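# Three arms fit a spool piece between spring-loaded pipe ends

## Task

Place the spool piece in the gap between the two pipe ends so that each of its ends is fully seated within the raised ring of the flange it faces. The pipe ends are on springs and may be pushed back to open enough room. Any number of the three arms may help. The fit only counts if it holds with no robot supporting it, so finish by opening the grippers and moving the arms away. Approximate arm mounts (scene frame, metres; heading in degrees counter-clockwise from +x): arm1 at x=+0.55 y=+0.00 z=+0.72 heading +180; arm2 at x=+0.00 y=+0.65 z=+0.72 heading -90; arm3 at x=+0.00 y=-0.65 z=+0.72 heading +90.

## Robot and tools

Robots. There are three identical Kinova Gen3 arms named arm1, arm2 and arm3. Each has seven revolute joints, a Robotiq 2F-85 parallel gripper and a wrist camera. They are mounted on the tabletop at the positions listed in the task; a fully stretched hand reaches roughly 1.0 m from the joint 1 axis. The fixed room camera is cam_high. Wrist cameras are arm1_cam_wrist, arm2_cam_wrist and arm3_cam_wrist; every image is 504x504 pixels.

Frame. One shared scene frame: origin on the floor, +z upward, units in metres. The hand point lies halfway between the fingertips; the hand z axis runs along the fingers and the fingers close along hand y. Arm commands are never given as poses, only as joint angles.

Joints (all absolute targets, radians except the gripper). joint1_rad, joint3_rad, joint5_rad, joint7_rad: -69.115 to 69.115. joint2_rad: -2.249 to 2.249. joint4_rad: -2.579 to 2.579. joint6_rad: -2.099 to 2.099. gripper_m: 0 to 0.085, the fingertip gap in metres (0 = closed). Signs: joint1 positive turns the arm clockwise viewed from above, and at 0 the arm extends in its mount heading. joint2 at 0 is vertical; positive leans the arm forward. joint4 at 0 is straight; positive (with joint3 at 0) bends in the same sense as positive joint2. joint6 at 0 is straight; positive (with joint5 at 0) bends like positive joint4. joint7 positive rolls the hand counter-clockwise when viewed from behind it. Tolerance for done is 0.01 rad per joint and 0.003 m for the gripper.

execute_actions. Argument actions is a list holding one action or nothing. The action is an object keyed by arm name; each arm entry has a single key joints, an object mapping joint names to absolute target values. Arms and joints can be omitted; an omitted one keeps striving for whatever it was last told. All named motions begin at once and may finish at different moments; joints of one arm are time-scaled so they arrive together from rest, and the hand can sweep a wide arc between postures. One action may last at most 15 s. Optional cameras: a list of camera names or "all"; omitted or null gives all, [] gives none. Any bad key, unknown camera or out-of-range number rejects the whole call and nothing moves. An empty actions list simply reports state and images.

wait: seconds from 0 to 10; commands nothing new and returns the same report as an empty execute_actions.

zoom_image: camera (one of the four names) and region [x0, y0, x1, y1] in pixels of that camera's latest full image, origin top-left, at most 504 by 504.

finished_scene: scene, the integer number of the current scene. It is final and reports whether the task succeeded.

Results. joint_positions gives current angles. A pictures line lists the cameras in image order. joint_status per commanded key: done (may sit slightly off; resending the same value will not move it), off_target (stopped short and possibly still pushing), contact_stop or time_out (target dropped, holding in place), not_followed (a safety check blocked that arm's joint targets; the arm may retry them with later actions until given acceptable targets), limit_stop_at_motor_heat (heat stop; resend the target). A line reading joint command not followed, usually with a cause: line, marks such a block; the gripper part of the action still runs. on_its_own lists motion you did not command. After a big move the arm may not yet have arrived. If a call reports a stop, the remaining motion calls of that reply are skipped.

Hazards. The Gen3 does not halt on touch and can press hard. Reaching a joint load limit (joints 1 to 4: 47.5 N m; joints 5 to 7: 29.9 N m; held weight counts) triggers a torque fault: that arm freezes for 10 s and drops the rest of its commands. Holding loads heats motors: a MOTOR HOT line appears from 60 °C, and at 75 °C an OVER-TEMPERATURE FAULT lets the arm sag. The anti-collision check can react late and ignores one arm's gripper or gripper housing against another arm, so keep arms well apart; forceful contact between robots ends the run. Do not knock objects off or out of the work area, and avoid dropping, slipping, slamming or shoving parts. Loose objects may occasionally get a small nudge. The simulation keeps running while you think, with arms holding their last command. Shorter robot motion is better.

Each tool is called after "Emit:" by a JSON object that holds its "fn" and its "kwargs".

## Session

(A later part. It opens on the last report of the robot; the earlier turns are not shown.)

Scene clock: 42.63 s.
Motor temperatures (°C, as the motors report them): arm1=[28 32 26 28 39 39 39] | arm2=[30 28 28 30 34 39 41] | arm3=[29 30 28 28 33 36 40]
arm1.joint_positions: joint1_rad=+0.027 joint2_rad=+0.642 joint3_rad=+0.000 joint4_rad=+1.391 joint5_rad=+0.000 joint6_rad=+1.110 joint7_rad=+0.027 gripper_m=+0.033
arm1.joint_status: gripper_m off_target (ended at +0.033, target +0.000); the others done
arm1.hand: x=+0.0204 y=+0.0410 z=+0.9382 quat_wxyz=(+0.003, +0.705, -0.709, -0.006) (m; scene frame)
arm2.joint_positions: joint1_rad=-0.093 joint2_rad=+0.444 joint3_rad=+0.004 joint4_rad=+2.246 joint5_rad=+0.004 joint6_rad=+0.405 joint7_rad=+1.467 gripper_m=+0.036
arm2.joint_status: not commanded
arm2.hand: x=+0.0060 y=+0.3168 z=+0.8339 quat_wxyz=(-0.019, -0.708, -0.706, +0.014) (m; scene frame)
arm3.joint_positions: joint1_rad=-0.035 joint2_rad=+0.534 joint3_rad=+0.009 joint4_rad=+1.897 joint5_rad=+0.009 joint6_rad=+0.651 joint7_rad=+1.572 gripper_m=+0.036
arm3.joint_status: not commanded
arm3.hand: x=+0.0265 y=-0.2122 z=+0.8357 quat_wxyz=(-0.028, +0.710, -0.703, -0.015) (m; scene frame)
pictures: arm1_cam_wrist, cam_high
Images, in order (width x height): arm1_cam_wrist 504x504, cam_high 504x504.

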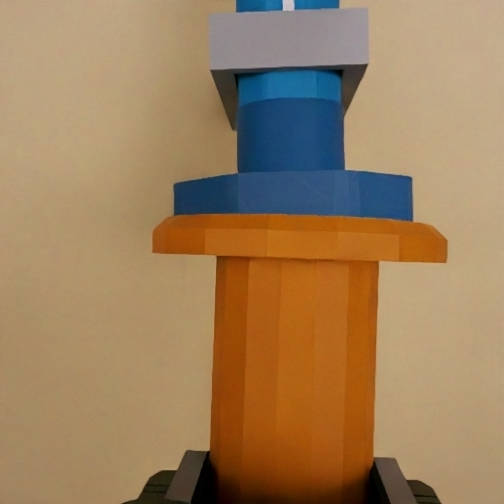

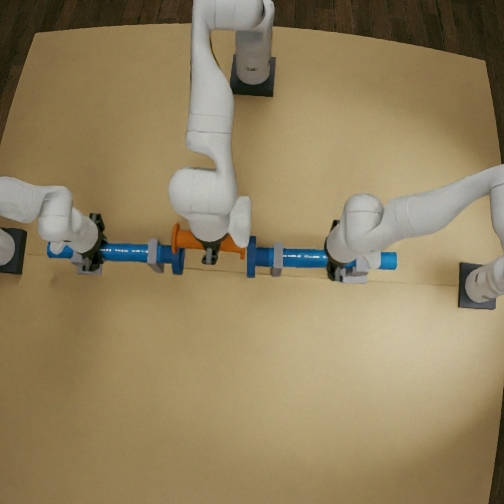

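Emit:
{"fn": "execute_actions", "kwargs": {"actions": [{"arm1": {"joints": {"joint1_rad": 0.023, "joint2_rad": 0.771, "joint4_rad": 1.518, "joint6_rad": 0.853}}}], "cameras": ["arm1_cam_wrist", "cam_high"]}}

Scene clock: 45.40 s.
Motor temperatures (°C, as the motors report them): arm1=[28 32 26 28 39 39 39] | arm2=[30 28 28 30 34 39 41] | arm3=[29 30 28 28 33 36 40]
arm1.joint_positions: joint1_rad=+0.025 joint2_rad=+0.754 joint3_rad=+0.001 joint4_rad=+1.511 joint5_rad=+0.001 joint6_rad=+0.852 joint7_rad=+0.027 gripper_m=+0.033
arm1.joint_status: joint2_rad time_out (moved +0.112 of +0.129); the others done
arm1.hand: x=+0.0146 y=+0.0414 z=+0.8473 quat_wxyz=(+0.011, +0.706, -0.708, -0.016) (m; scene frame)
arm2.joint_positions: joint1_rad=-0.093 joint2_rad=+0.445 joint3_rad=+0.004 joint4_rad=+2.246 joint5_rad=+0.005 joint6_rad=+0.404 joint7_rad=+1.467 gripper_m=+0.036
arm2.joint_status: not commanded
arm2.hand: x=+0.0060 y=+0.3164 z=+0.8336 quat_wxyz=(-0.019, -0.708, -0.706, +0.014) (m; scene frame)
arm3.joint_positions: joint1_rad=-0.035 joint2_rad=+0.533 joint3_rad=+0.009 joint4_rad=+1.898 joint5_rad=+0.009 joint6_rad=+0.651 joint7_rad=+1.572 gripper_m=+0.036
arm3.joint_status: not commanded
arm3.hand: x=+0.0265 y=-0.2126 z=+0.8356 quat_wxyz=(-0.028, +0.710, -0.703, -0.015) (m; scene frame)
pictures: arm1_cam_wrist, cam_high
Images, in order (width x height): arm1_cam_wrist 504x504, cam_high 504x504.

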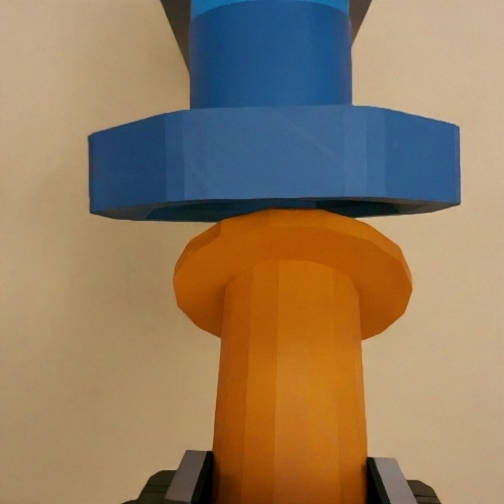

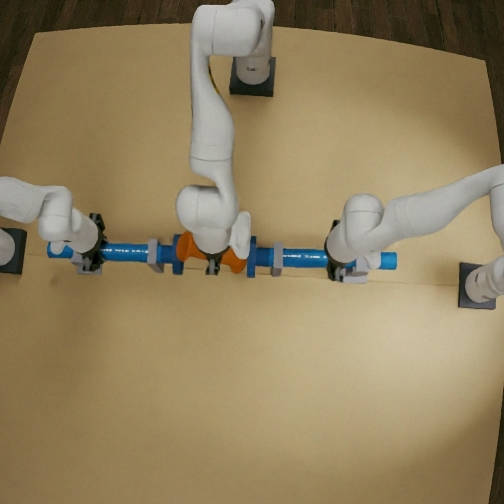

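Emit:
{"fn": "execute_actions", "kwargs": {"actions": [{"arm1": {"joints": {"joint2_rad": 0.6, "joint4_rad": 1.22, "joint6_rad": 1.32}}}], "cameras": []}}

Emit:
{"fn": "execute_actions", "kwargs": {"actions": [{"arm1": {"joints": {"joint2_rad": 0.64, "joint4_rad": 1.92, "joint6_rad": 0.58}}}], "cameras": []}}

Emit:
{"fn": "execute_actions", "kwargs": {"actions": [{"arm1": {"joints": {"gripper_m": 0.085}}}], "cameras": ["arm1_cam_wrist", "cam_high"]}}

Scene clock: 47.13 s.
Motor temperatures (°C, as the motors report them): arm1=[28 32 26 28 39 39 39] | arm2=[30 28 28 30 34 40 41] | arm3=[29 30 28 28 33 36 40]
arm1.joint_positions: joint1_rad=+0.025 joint2_rad=+0.602 joint3_rad=+0.000 joint4_rad=+1.221 joint5_rad=+0.000 joint6_rad=+1.320 joint7_rad=+0.027 gripper_m=+0.033
arm1.joint_status: all done
arm1.hand: x=+0.0120 y=+0.0400 z=+1.0098 quat_wxyz=(+0.002, +0.706, -0.708, -0.006) (m; scene frame)
arm2.joint_positions: joint1_rad=-0.093 joint2_rad=+0.444 joint3_rad=+0.004 joint4_rad=+2.246 joint5_rad=+0.005 joint6_rad=+0.404 joint7_rad=+1.467 gripper_m=+0.036
arm2.joint_status: not commanded
arm2.hand: x=+0.0060 y=+0.3163 z=+0.8339 quat_wxyz=(-0.019, -0.708, -0.706, +0.015) (m; scene frame)
arm3.joint_positions: joint1_rad=-0.035 joint2_rad=+0.533 joint3_rad=+0.009 joint4_rad=+1.898 joint5_rad=+0.009 joint6_rad=+0.651 joint7_rad=+1.572 gripper_m=+0.036
arm3.joint_status: not commanded
arm3.hand: x=+0.0265 y=-0.2127 z=+0.8355 quat_wxyz=(-0.028, +0.710, -0.703, -0.015) (m; scene frame)
pictures: none
No camera images: the call's "cameras" was empty. Leave "cameras" out to get every camera's image.

Scene clock: 49.10 s.
Motor temperatures (°C, as the motors report them): arm1=[28 32 26 28 39 39 39] | arm2=[30 29 28 30 34 40 41] | arm3=[29 30 28 28 33 36 40]
arm1.joint_positions: joint1_rad=+0.025 joint2_rad=+0.642 joint3_rad=+0.000 joint4_rad=+1.921 joint5_rad=+0.000 joint6_rad=+0.580 joint7_rad=+0.027 gripper_m=+0.033
arm1.joint_status: all done
arm1.hand: x=+0.1279 y=+0.0374 z=+0.8139 quat_wxyz=(+0.003, +0.706, -0.708, -0.006) (m; scene frame)
arm2.joint_positions: joint1_rad=-0.093 joint2_rad=+0.444 joint3_rad=+0.004 joint4_rad=+2.246 joint5_rad=+0.005 joint6_rad=+0.404 joint7_rad=+1.467 gripper_m=+0.036
arm2.joint_status: not commanded
arm2.hand: x=+0.0060 y=+0.3163 z=+0.8339 quat_wxyz=(-0.019, -0.708, -0.706, +0.015) (m; scene frame)
arm3.joint_positions: joint1_rad=-0.035 joint2_rad=+0.534 joint3_rad=+0.009 joint4_rad=+1.898 joint5_rad=+0.009 joint6_rad=+0.651 joint7_rad=+1.572 gripper_m=+0.036
arm3.joint_status: not commanded
arm3.hand: x=+0.0265 y=-0.2127 z=+0.8355 quat_wxyz=(-0.028, +0.710, -0.703, -0.015) (m; scene frame)
pictures: none
No camera images: the call's "cameras" was empty. Leave "cameras" out to get every camera's image.

Scene clock: 50.33 s.
Motor temperatures (°C, as the motors report them): arm1=[28 32 26 28 39 39 39] | arm2=[30 29 28 30 34 40 41] | arm3=[29 30 28 28 33 36 40]
arm1.joint_positions: joint1_rad=+0.025 joint2_rad=+0.640 joint3_rad=+0.000 joint4_rad=+1.920 joint5_rad=+0.000 joint6_rad=+0.580 joint7_rad=+0.027 gripper_m=+0.085
arm1.joint_status: all done
arm1.hand: x=+0.1272 y=+0.0375 z=+0.8146 quat_wxyz=(+0.003, +0.706, -0.708, -0.007) (m; scene frame)
arm2.joint_positions: joint1_rad=-0.093 joint2_rad=+0.444 joint3_rad=+0.004 joint4_rad=+2.246 joint5_rad=+0.005 joint6_rad=+0.404 joint7_rad=+1.467 gripper_m=+0.036
arm2.joint_status: not commanded
arm2.hand: x=+0.0060 y=+0.3163 z=+0.8339 quat_wxyz=(-0.019, -0.708, -0.706, +0.015) (m; scene frame)
arm3.joint_positions: joint1_rad=-0.035 joint2_rad=+0.534 joint3_rad=+0.009 joint4_rad=+1.898 joint5_rad=+0.009 joint6_rad=+0.651 joint7_rad=+1.572 gripper_m=+0.036
arm3.joint_status: not commanded
arm3.hand: x=+0.0265 y=-0.2127 z=+0.8355 quat_wxyz=(-0.028, +0.710, -0.703, -0.015) (m; scene frame)
pictures: arm1_cam_wrist, cam_high
Images, in order (width x height): arm1_cam_wrist 504x504, cam_high 504x504.

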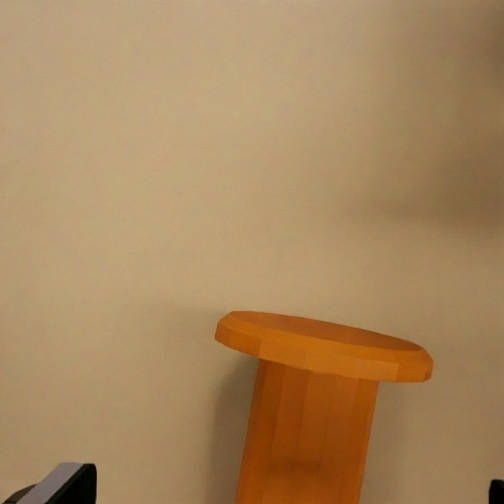

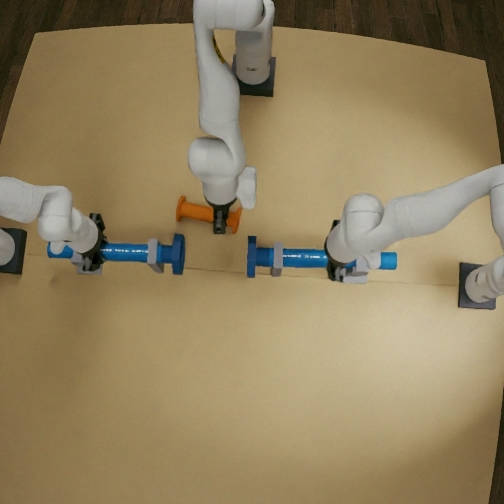

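Same layout as before; repeat that grasp.

Emit:
{"fn": "execute_actions", "kwargs": {"actions": [{"arm1": {"joints": {"joint1_rad": 0.096, "joint7_rad": -0.03}}}], "cameras": []}}

Emit:
{"fn": "execute_actions", "kwargs": {"actions": [{"arm1": {"joints": {"joint2_rad": 0.769, "joint4_rad": 1.903, "joint6_rad": 0.47}}}], "cameras": []}}

Emit:
{"fn": "execute_actions", "kwargs": {"actions": [{"arm1": {"joints": {"gripper_m": 0.0}}}], "cameras": ["arm1_cam_wrist"]}}

Emit:
{"fn": "execute_actions", "kwargs": {"actions": [{"arm1": {"joints": {"joint2_rad": 0.45, "joint4_rad": 1.7, "joint6_rad": 0.99, "gripper_m": 0.0}}}], "cameras": []}}

Emit:
{"fn": "execute_actions", "kwargs": {"actions": [{"arm1": {"joints": {"joint1_rad": 0.02, "joint2_rad": 0.64, "joint4_rad": 1.39, "joint6_rad": 1.11, "joint7_rad": 0.02, "gripper_m": 0.0}}}], "cameras": ["arm1_cam_wrist"]}}

Scene clock: 51.67 s.
Motor temperatures (°C, as the motors report them): arm1=[28 32 26 28 39 39 39] | arm2=[30 29 28 30 34 40 41] | arm3=[29 31 28 28 33 36 40]
arm1.joint_positions: joint1_rad=+0.096 joint2_rad=+0.640 joint3_rad=+0.000 joint4_rad=+1.920 joint5_rad=+0.000 joint6_rad=+0.580 joint7_rad=-0.030 gripper_m=+0.085
arm1.joint_status: all done
arm1.hand: x=+0.1309 y=+0.0672 z=+0.8147 quat_wxyz=(+0.004, +0.659, -0.752, -0.007) (m; scene frame)
arm2.joint_positions: joint1_rad=-0.093 joint2_rad=+0.444 joint3_rad=+0.004 joint4_rad=+2.246 joint5_rad=+0.005 joint6_rad=+0.404 joint7_rad=+1.467 gripper_m=+0.036
arm2.joint_status: not commanded
arm2.hand: x=+0.0060 y=+0.3163 z=+0.8339 quat_wxyz=(-0.019, -0.708, -0.706, +0.015) (m; scene frame)
arm3.joint_positions: joint1_rad=-0.035 joint2_rad=+0.534 joint3_rad=+0.009 joint4_rad=+1.898 joint5_rad=+0.009 joint6_rad=+0.651 joint7_rad=+1.572 gripper_m=+0.036
arm3.joint_status: not commanded
arm3.hand: x=+0.0265 y=-0.2127 z=+0.8355 quat_wxyz=(-0.028, +0.710, -0.703, -0.015) (m; scene frame)
pictures: none
No camera images: the call's "cameras" was empty. Leave "cameras" out to get every camera's image.

Scene clock: 52.67 s.
Motor temperatures (°C, as the motors report them): arm1=[28 32 26 28 39 39 39] | arm2=[30 29 28 30 34 40 41] | arm3=[29 31 28 28 33 36 40]
arm1.joint_positions: joint1_rad=+0.096 joint2_rad=+0.769 joint3_rad=+0.000 joint4_rad=+1.903 joint5_rad=+0.000 joint6_rad=+0.470 joint7_rad=-0.030 gripper_m=+0.085
arm1.joint_status: all done
arm1.hand: x=+0.1199 y=+0.0686 z=+0.7622 quat_wxyz=(+0.003, +0.659, -0.752, -0.006) (m; scene frame)
arm2.joint_positions: joint1_rad=-0.093 joint2_rad=+0.444 joint3_rad=+0.004 joint4_rad=+2.246 joint5_rad=+0.005 joint6_rad=+0.404 joint7_rad=+1.467 gripper_m=+0.036
arm2.joint_status: not commanded
arm2.hand: x=+0.0060 y=+0.3163 z=+0.8339 quat_wxyz=(-0.019, -0.708, -0.706, +0.015) (m; scene frame)
arm3.joint_positions: joint1_rad=-0.035 joint2_rad=+0.534 joint3_rad=+0.009 joint4_rad=+1.898 joint5_rad=+0.009 joint6_rad=+0.651 joint7_rad=+1.572 gripper_m=+0.036
arm3.joint_status: not commanded
arm3.hand: x=+0.0265 y=-0.2127 z=+0.8355 quat_wxyz=(-0.028, +0.710, -0.703, -0.015) (m; scene frame)
pictures: none
No camera images: the call's "cameras" was empty. Leave "cameras" out to get every camera's image.

Scene clock: 53.77 s.
Motor temperatures (°C, as the motors report them): arm1=[28 32 26 28 39 39 39] | arm2=[30 29 28 30 34 40 41] | arm3=[29 31 28 28 33 36 40]
arm1.joint_positions: joint1_rad=+0.096 joint2_rad=+0.768 joint3_rad=+0.000 joint4_rad=+1.903 joint5_rad=+0.000 joint6_rad=+0.471 joint7_rad=-0.030 gripper_m=+0.033
arm1.joint_status: gripper_m off_target (ended at +0.033, target +0.000)
arm1.hand: x=+0.1198 y=+0.0687 z=+0.7627 quat_wxyz=(+0.003, +0.659, -0.752, -0.006) (m; scene frame)
arm2.joint_positions: joint1_rad=-0.093 joint2_rad=+0.444 joint3_rad=+0.004 joint4_rad=+2.246 joint5_rad=+0.005 joint6_rad=+0.404 joint7_rad=+1.467 gripper_m=+0.036
arm2.joint_status: not commanded
arm2.hand: x=+0.0060 y=+0.3163 z=+0.8339 quat_wxyz=(-0.019, -0.708, -0.706, +0.015) (m; scene frame)
arm3.joint_positions: joint1_rad=-0.035 joint2_rad=+0.534 joint3_rad=+0.009 joint4_rad=+1.898 joint5_rad=+0.009 joint6_rad=+0.651 joint7_rad=+1.572 gripper_m=+0.036
arm3.joint_status: not commanded
arm3.hand: x=+0.0265 y=-0.2127 z=+0.8355 quat_wxyz=(-0.028, +0.710, -0.703, -0.015) (m; scene frame)
pictures: arm1_cam_wrist
Images, in order (width x height): arm1_cam_wrist 504x504.

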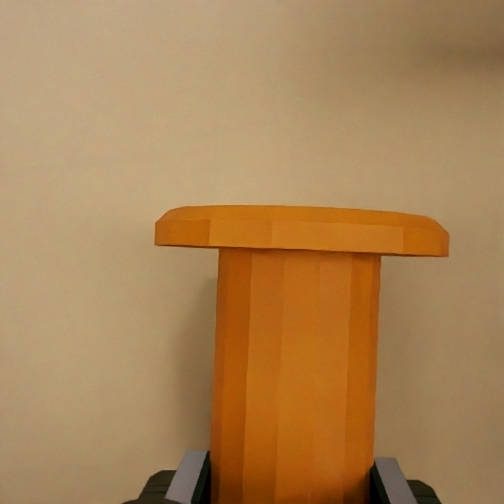

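Scene clock: 55.20 s.
Motor temperatures (°C, as the motors report them): arm1=[28 32 26 28 39 39 39] | arm2=[30 29 28 30 34 40 41] | arm3=[29 31 28 28 33 36 40]
arm1.joint_positions: joint1_rad=+0.096 joint2_rad=+0.452 joint3_rad=+0.000 joint4_rad=+1.701 joint5_rad=+0.000 joint6_rad=+0.990 joint7_rad=-0.030 gripper_m=+0.033
arm1.joint_status: gripper_m off_target (ended at +0.033, target +0.000); the others done
arm1.hand: x=+0.1112 y=+0.0688 z=+0.9460 quat_wxyz=(+0.003, +0.659, -0.752, -0.006) (m; scene frame)
arm2.joint_positions: joint1_rad=-0.093 joint2_rad=+0.444 joint3_rad=+0.004 joint4_rad=+2.246 joint5_rad=+0.005 joint6_rad=+0.404 joint7_rad=+1.467 gripper_m=+0.036
arm2.joint_status: not commanded
arm2.hand: x=+0.0060 y=+0.3163 z=+0.8339 quat_wxyz=(-0.019, -0.708, -0.706, +0.015) (m; scene frame)
arm3.joint_positions: joint1_rad=-0.035 joint2_rad=+0.534 joint3_rad=+0.009 joint4_rad=+1.898 joint5_rad=+0.009 joint6_rad=+0.651 joint7_rad=+1.572 gripper_m=+0.036
arm3.joint_status: not commanded
arm3.hand: x=+0.0265 y=-0.2127 z=+0.8355 quat_wxyz=(-0.028, +0.710, -0.703, -0.015) (m; scene frame)
pictures: none
No camera images: the call's "cameras" was empty. Leave "cameras" out to get every camera's image.

Scene clock: 56.60 s.
Motor temperatures (°C, as the motors report them): arm1=[28 32 26 28 39 39 39] | arm2=[30 29 28 30 34 40 41] | arm3=[29 31 28 28 33 36 40]
arm1.joint_positions: joint1_rad=+0.020 joint2_rad=+0.642 joint3_rad=+0.000 joint4_rad=+1.391 joint5_rad=+0.000 joint6_rad=+1.110 joint7_rad=+0.020 gripper_m=+0.033
arm1.joint_status: gripper_m off_target (ended at +0.033, target +0.000); the others done
arm1.hand: x=+0.0202 y=+0.0373 z=+0.9382 quat_wxyz=(+0.003, +0.705, -0.709, -0.006) (m; scene frame)
arm2.joint_positions: joint1_rad=-0.093 joint2_rad=+0.444 joint3_rad=+0.004 joint4_rad=+2.246 joint5_rad=+0.005 joint6_rad=+0.404 joint7_rad=+1.467 gripper_m=+0.036
arm2.joint_status: not commanded
arm2.hand: x=+0.0060 y=+0.3163 z=+0.8339 quat_wxyz=(-0.019, -0.708, -0.706, +0.015) (m; scene frame)
arm3.joint_positions: joint1_rad=-0.035 joint2_rad=+0.534 joint3_rad=+0.009 joint4_rad=+1.898 joint5_rad=+0.009 joint6_rad=+0.651 joint7_rad=+1.572 gripper_m=+0.036
arm3.joint_status: not commanded
arm3.hand: x=+0.0265 y=-0.2127 z=+0.8355 quat_wxyz=(-0.028, +0.710, -0.703, -0.015) (m; scene frame)
pictures: arm1_cam_wrist
Images, in order (width x height): arm1_cam_wrist 504x504.

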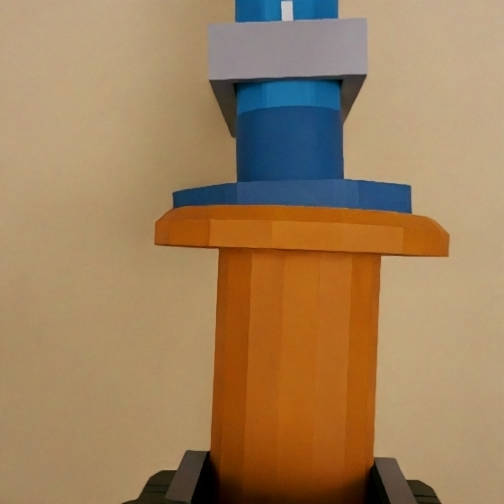

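Emit:
{"fn": "execute_actions", "kwargs": {"actions": [{"arm1": {"joints": {"joint2_rad": 0.771, "joint4_rad": 1.518, "joint6_rad": 0.853}}}], "cameras": ["arm1_cam_wrist", "cam_high"]}}

Scene clock: 57.93 s.
Motor temperatures (°C, as the motors report them): arm1=[28 32 26 28 39 39 39] | arm2=[30 29 28 30 34 40 41] | arm3=[29 31 28 28 33 36 40]
arm1.joint_positions: joint1_rad=+0.020 joint2_rad=+0.773 joint3_rad=+0.000 joint4_rad=+1.519 joint5_rad=+0.000 joint6_rad=+0.853 joint7_rad=+0.020 gripper_m=+0.033
arm1.joint_status: all done
arm1.hand: x=+0.0227 y=+0.0377 z=+0.8350 quat_wxyz=(+0.002, +0.705, -0.709, -0.005) (m; scene frame)
arm2.joint_positions: joint1_rad=-0.093 joint2_rad=+0.444 joint3_rad=+0.004 joint4_rad=+2.247 joint5_rad=+0.005 joint6_rad=+0.406 joint7_rad=+1.467 gripper_m=+0.036
arm2.joint_status: not commanded
arm2.hand: x=+0.0059 y=+0.3173 z=+0.8339 quat_wxyz=(-0.019, -0.708, -0.706, +0.014) (m; scene frame)
arm3.joint_positions: joint1_rad=-0.035 joint2_rad=+0.533 joint3_rad=+0.009 joint4_rad=+1.899 joint5_rad=+0.009 joint6_rad=+0.653 joint7_rad=+1.572 gripper_m=+0.036
arm3.joint_status: not commanded
arm3.hand: x=+0.0265 y=-0.2139 z=+0.8353 quat_wxyz=(-0.027, +0.710, -0.703, -0.014) (m; scene frame)
pictures: arm1_cam_wrist, cam_high
Images, in order (width x height): arm1_cam_wrist 504x504, cam_high 504x504.

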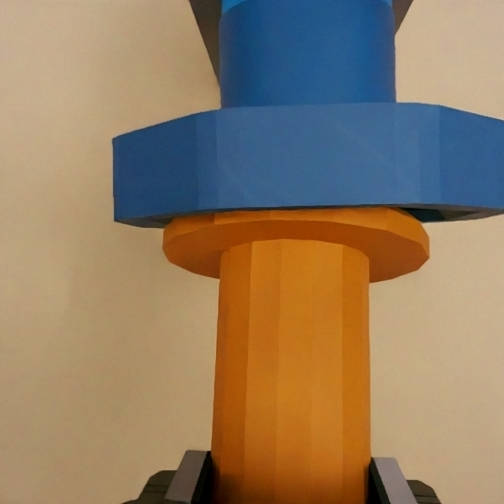

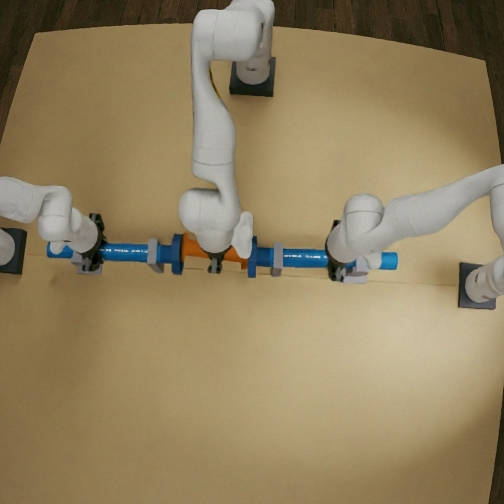

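In the gap. Release the pipes.

Emit:
{"fn": "execute_actions", "kwargs": {"actions": [{"arm2": {"joints": {"gripper_m": 0.085}}, "arm3": {"joints": {"gripper_m": 0.085}}}], "cameras": []}}

Emit:
{"fn": "execute_actions", "kwargs": {"actions": [{"arm1": {"joints": {"joint2_rad": 0.755, "joint4_rad": 1.5, "joint6_rad": 0.887}}, "arm2": {"joints": {"joint2_rad": 0.285, "joint4_rad": 1.929, "joint6_rad": 0.928}}, "arm3": {"joints": {"joint2_rad": 0.468, "joint4_rad": 1.639, "joint6_rad": 1.035}}}], "cameras": ["arm1_cam_wrist", "cam_high"]}}

Scene clock: 59.50 s.
Motor temperatures (°C, as the motors report them): arm1=[28 32 26 28 39 39 39] | arm2=[30 29 28 30 34 40 41] | arm3=[29 31 28 28 33 36 40]
arm1.joint_positions: joint1_rad=+0.020 joint2_rad=+0.773 joint3_rad=+0.000 joint4_rad=+1.519 joint5_rad=-0.001 joint6_rad=+0.853 joint7_rad=+0.019 gripper_m=+0.033
arm1.joint_status: not commanded
arm1.hand: x=+0.0228 y=+0.0371 z=+0.8347 quat_wxyz=(+0.002, +0.705, -0.709, -0.005) (m; scene frame)
arm2.joint_positions: joint1_rad=-0.095 joint2_rad=+0.442 joint3_rad=+0.000 joint4_rad=+2.252 joint5_rad=+0.000 joint6_rad=+0.411 joint7_rad=+1.465 gripper_m=+0.085
arm2.joint_status: all done
arm2.hand: x=+0.0083 y=+0.3216 z=+0.8338 quat_wxyz=(-0.017, -0.708, -0.706, +0.010) (m; scene frame)
arm3.joint_positions: joint1_rad=-0.044 joint2_rad=+0.530 joint3_rad=+0.000 joint4_rad=+1.903 joint5_rad=+0.000 joint6_rad=+0.658 joint7_rad=+1.570 gripper_m=+0.085
arm3.joint_status: all done
arm3.hand: x=+0.0165 y=-0.2169 z=+0.8354 quat_wxyz=(-0.021, +0.713, -0.701, -0.016) (m; scene frame)
pictures: none
No camera images: the call's "cameras" was empty. Leave "cameras" out to get every camera's image.

Scene clock: 61.37 s.
Motor temperatures (°C, as the motors report them): arm1=[28 33 26 28 39 39 39] | arm2=[30 29 28 30 34 40 41] | arm3=[29 31 28 28 33 36 40]
arm1.joint_positions: joint1_rad=+0.020 joint2_rad=+0.778 joint3_rad=-0.001 joint4_rad=+1.502 joint5_rad=-0.001 joint6_rad=+0.878 joint7_rad=+0.020 gripper_m=+0.033
arm1.joint_status: joint2_rad time_out (moved +0.004 of -0.018); the others done
arm1.hand: x=+0.0232 y=+0.0372 z=+0.8363 quat_wxyz=(-0.002, +0.705, -0.709, +0.000) (m; scene frame)
arm2.joint_positions: joint1_rad=-0.095 joint2_rad=+0.285 joint3_rad=+0.000 joint4_rad=+1.929 joint5_rad=+0.000 joint6_rad=+0.928 joint7_rad=+1.465 gripper_m=+0.085
arm2.joint_status: all done
arm2.hand: x=+0.0120 y=+0.2798 z=+0.9518 quat_wxyz=(-0.002, -0.708, -0.706, -0.002) (m; scene frame)
arm3.joint_positions: joint1_rad=-0.044 joint2_rad=+0.468 joint3_rad=+0.000 joint4_rad=+1.639 joint5_rad=+0.000 joint6_rad=+1.035 joint7_rad=+1.570 gripper_m=+0.085
arm3.joint_status: all done
arm3.hand: x=+0.0153 y=-0.1900 z=+0.9258 quat_wxyz=(-0.003, +0.713, -0.701, +0.002) (m; scene frame)
pictures: arm1_cam_wrist, cam_high
Images, in order (width x height): arm1_cam_wrist 504x504, cam_high 504x504.

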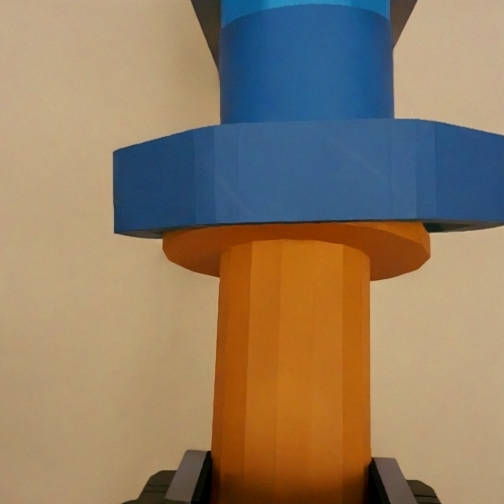

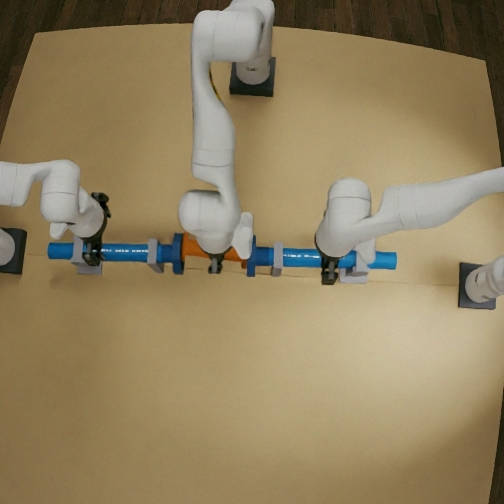

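Emit:
{"fn": "execute_actions", "kwargs": {"actions": [{"arm1": {"joints": {"gripper_m": 0.06}}}], "cameras": []}}

Emit:
{"fn": "execute_actions", "kwargs": {"actions": [{"arm1": {"joints": {"joint2_rad": 0.785, "joint4_rad": 1.5, "joint6_rad": 0.857}}}], "cameras": []}}

Emit:
{"fn": "execute_actions", "kwargs": {"actions": [{"arm1": {"joints": {"gripper_m": 0.0}}}], "cameras": []}}

Emit:
{"fn": "execute_actions", "kwargs": {"actions": [{"arm1": {"joints": {"joint2_rad": 0.765, "joint4_rad": 1.485, "joint6_rad": 0.892, "gripper_m": 0.0}}}], "cameras": ["arm1_cam_wrist", "cam_high"]}}

Scene clock: 62.83 s.
Motor temperatures (°C, as the motors report them): arm1=[28 33 26 28 39 39 39] | arm2=[30 29 28 30 34 40 41] | arm3=[29 31 28 28 33 36 40]
arm1.joint_positions: joint1_rad=+0.020 joint2_rad=+0.773 joint3_rad=+0.000 joint4_rad=+1.502 joint5_rad=+0.000 joint6_rad=+0.880 joint7_rad=+0.020 gripper_m=+0.060
arm1.joint_status: all done
arm1.hand: x=+0.0226 y=+0.0377 z=+0.8389 quat_wxyz=(-0.002, +0.705, -0.709, -0.002) (m; scene frame)
arm2.joint_positions: joint1_rad=-0.095 joint2_rad=+0.285 joint3_rad=+0.000 joint4_rad=+1.929 joint5_rad=+0.000 joint6_rad=+0.928 joint7_rad=+1.465 gripper_m=+0.085
arm2.joint_status: not commanded
arm2.hand: x=+0.0120 y=+0.2798 z=+0.9518 quat_wxyz=(-0.002, -0.708, -0.706, -0.002) (m; scene frame)
arm3.joint_positions: joint1_rad=-0.044 joint2_rad=+0.468 joint3_rad=+0.000 joint4_rad=+1.639 joint5_rad=+0.000 joint6_rad=+1.035 joint7_rad=+1.570 gripper_m=+0.085
arm3.joint_status: not commanded
arm3.hand: x=+0.0153 y=-0.1900 z=+0.9258 quat_wxyz=(-0.003, +0.713, -0.701, +0.002) (m; scene frame)
pictures: none
No camera images: the call's "cameras" was empty. Leave "cameras" out to get every camera's image.

Scene clock: 63.37 s.
Motor temperatures (°C, as the motors report them): arm1=[28 33 26 28 39 39 39] | arm2=[30 29 28 30 34 40 41] | arm3=[29 31 28 28 33 36 40]
arm1.joint_positions: joint1_rad=+0.020 joint2_rad=+0.785 joint3_rad=+0.000 joint4_rad=+1.500 joint5_rad=+0.000 joint6_rad=+0.857 joint7_rad=+0.020 gripper_m=+0.060
arm1.joint_status: all done
arm1.hand: x=+0.0169 y=+0.0379 z=+0.8331 quat_wxyz=(+0.003, +0.705, -0.709, -0.006) (m; scene frame)
arm2.joint_positions: joint1_rad=-0.095 joint2_rad=+0.285 joint3_rad=+0.000 joint4_rad=+1.929 joint5_rad=+0.000 joint6_rad=+0.928 joint7_rad=+1.465 gripper_m=+0.085
arm2.joint_status: not commanded
arm2.hand: x=+0.0120 y=+0.2798 z=+0.9518 quat_wxyz=(-0.002, -0.708, -0.706, -0.002) (m; scene frame)
arm3.joint_positions: joint1_rad=-0.044 joint2_rad=+0.468 joint3_rad=+0.000 joint4_rad=+1.639 joint5_rad=+0.000 joint6_rad=+1.035 joint7_rad=+1.570 gripper_m=+0.085
arm3.joint_status: not commanded
arm3.hand: x=+0.0153 y=-0.1900 z=+0.9258 quat_wxyz=(-0.003, +0.713, -0.701, +0.002) (m; scene frame)
pictures: none
No camera images: the call's "cameras" was empty. Leave "cameras" out to get every camera's image.

Scene clock: 64.30 s.
Motor temperatures (°C, as the motors report them): arm1=[28 33 26 28 39 39 39] | arm2=[30 29 28 30 34 40 41] | arm3=[29 31 28 28 33 36 40]
arm1.joint_positions: joint1_rad=+0.020 joint2_rad=+0.784 joint3_rad=+0.000 joint4_rad=+1.500 joint5_rad=+0.000 joint6_rad=+0.857 joint7_rad=+0.020 gripper_m=+0.029
arm1.joint_status: gripper_m off_target (ended at +0.029, target +0.000)
arm1.hand: x=+0.0167 y=+0.0381 z=+0.8335 quat_wxyz=(+0.003, +0.705, -0.709, -0.007) (m; scene frame)
arm2.joint_positions: joint1_rad=-0.095 joint2_rad=+0.285 joint3_rad=+0.000 joint4_rad=+1.929 joint5_rad=+0.000 joint6_rad=+0.928 joint7_rad=+1.465 gripper_m=+0.085
arm2.joint_status: not commanded
arm2.hand: x=+0.0120 y=+0.2798 z=+0.9518 quat_wxyz=(-0.002, -0.708, -0.706, -0.002) (m; scene frame)
arm3.joint_positions: joint1_rad=-0.044 joint2_rad=+0.468 joint3_rad=+0.000 joint4_rad=+1.639 joint5_rad=+0.000 joint6_rad=+1.035 joint7_rad=+1.570 gripper_m=+0.085
arm3.joint_status: not commanded
arm3.hand: x=+0.0153 y=-0.1900 z=+0.9258 quat_wxyz=(-0.003, +0.713, -0.701, +0.002) (m; scene frame)
pictures: none
No camera images: the call's "cameras" was empty. Leave "cameras" out to get every camera's image.

Scene clock: 65.07 s.
Motor temperatures (°C, as the motors report them): arm1=[28 33 26 28 39 39 39] | arm2=[30 29 28 30 34 40 41] | arm3=[29 31 28 28 33 36 40]
arm1.joint_positions: joint1_rad=+0.020 joint2_rad=+0.765 joint3_rad=+0.000 joint4_rad=+1.485 joint5_rad=+0.000 joint6_rad=+0.892 joint7_rad=+0.020 gripper_m=+0.000
arm1.joint_status: all done
arm1.hand: x=+0.0161 y=+0.0379 z=+0.8474 quat_wxyz=(+0.003, +0.705, -0.709, -0.006) (m; scene frame)
arm2.joint_positions: joint1_rad=-0.095 joint2_rad=+0.285 joint3_rad=+0.000 joint4_rad=+1.929 joint5_rad=+0.000 joint6_rad=+0.928 joint7_rad=+1.465 gripper_m=+0.085
arm2.joint_status: not commanded
arm2.hand: x=+0.0120 y=+0.2798 z=+0.9518 quat_wxyz=(-0.002, -0.708, -0.706, -0.002) (m; scene frame)
arm3.joint_positions: joint1_rad=-0.044 joint2_rad=+0.468 joint3_rad=+0.000 joint4_rad=+1.639 joint5_rad=+0.000 joint6_rad=+1.035 joint7_rad=+1.570 gripper_m=+0.085
arm3.joint_status: not commanded
arm3.hand: x=+0.0153 y=-0.1900 z=+0.9258 quat_wxyz=(-0.003, +0.713, -0.701, +0.002) (m; scene frame)
pictures: arm1_cam_wrist, cam_high
Images, in order (width x height): arm1_cam_wrist 504x504, cam_high 504x504.

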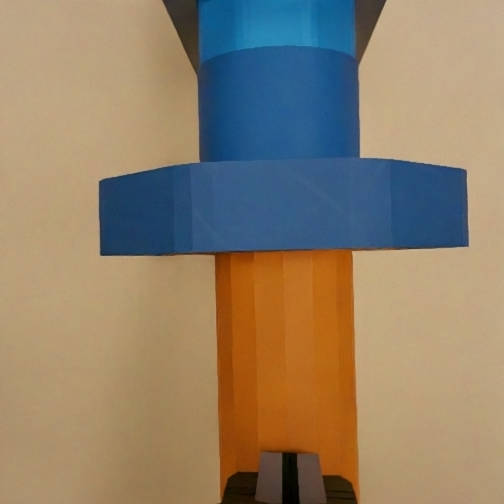

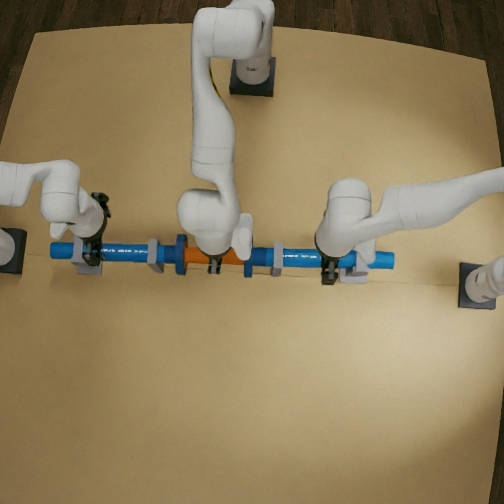

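It appears seated. Move clear and verify.

Emit:
{"fn": "execute_actions", "kwargs": {"actions": [{"arm1": {"joints": {"joint1_rad": 0.1, "joint2_rad": 0.5, "joint4_rad": 1.1, "joint6_rad": 1.54, "gripper_m": 0.085}}}], "cameras": ["arm1_cam_wrist", "cam_high"]}}

Scene clock: 66.80 s.
Motor temperatures (°C, as the motors report them): arm1=[28 33 26 28 39 39 39] | arm2=[30 29 28 30 34 40 41] | arm3=[29 31 28 28 33 36 40]
arm1.joint_positions: joint1_rad=+0.100 joint2_rad=+0.500 joint3_rad=+0.000 joint4_rad=+1.100 joint5_rad=+0.000 joint6_rad=+1.540 joint7_rad=+0.020 gripper_m=+0.085
arm1.joint_status: all done
arm1.hand: x=+0.0435 y=+0.0771 z=+1.1012 quat_wxyz=(+0.004, +0.676, -0.737, -0.007) (m; scene frame)
arm2.joint_positions: joint1_rad=-0.095 joint2_rad=+0.285 joint3_rad=+0.000 joint4_rad=+1.929 joint5_rad=+0.000 joint6_rad=+0.928 joint7_rad=+1.465 gripper_m=+0.085
arm2.joint_status: not commanded
arm2.hand: x=+0.0120 y=+0.2798 z=+0.9518 quat_wxyz=(-0.002, -0.708, -0.706, -0.002) (m; scene frame)
arm3.joint_positions: joint1_rad=-0.044 joint2_rad=+0.468 joint3_rad=+0.000 joint4_rad=+1.639 joint5_rad=+0.000 joint6_rad=+1.035 joint7_rad=+1.570 gripper_m=+0.085
arm3.joint_status: not commanded
arm3.hand: x=+0.0153 y=-0.1900 z=+0.9258 quat_wxyz=(-0.003, +0.713, -0.701, +0.002) (m; scene frame)
pictures: arm1_cam_wrist, cam_high
Images, in order (width x height): arm1_cam_wrist 504x504, cam_high 504x504.

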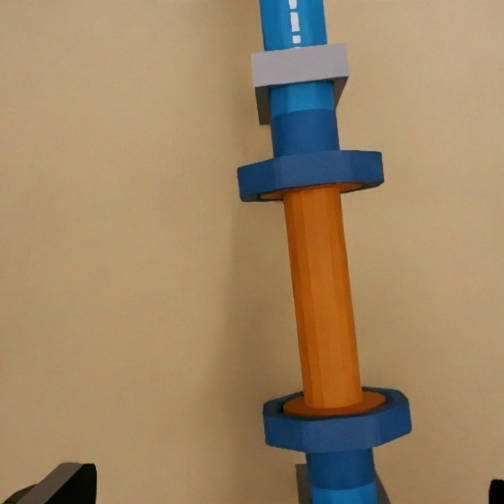

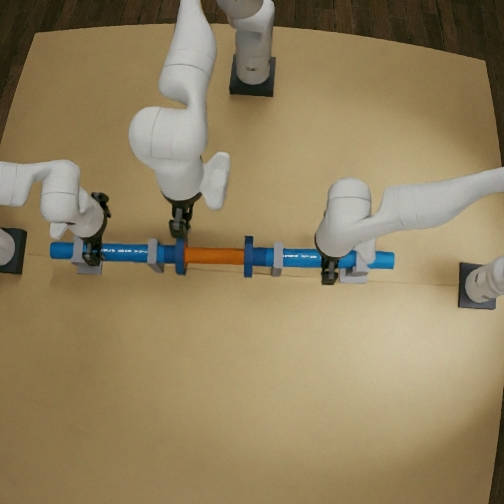

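Emit:
{"fn": "finished_scene", "kwargs": {"scene": 2}}

The scene is finished: the task was done.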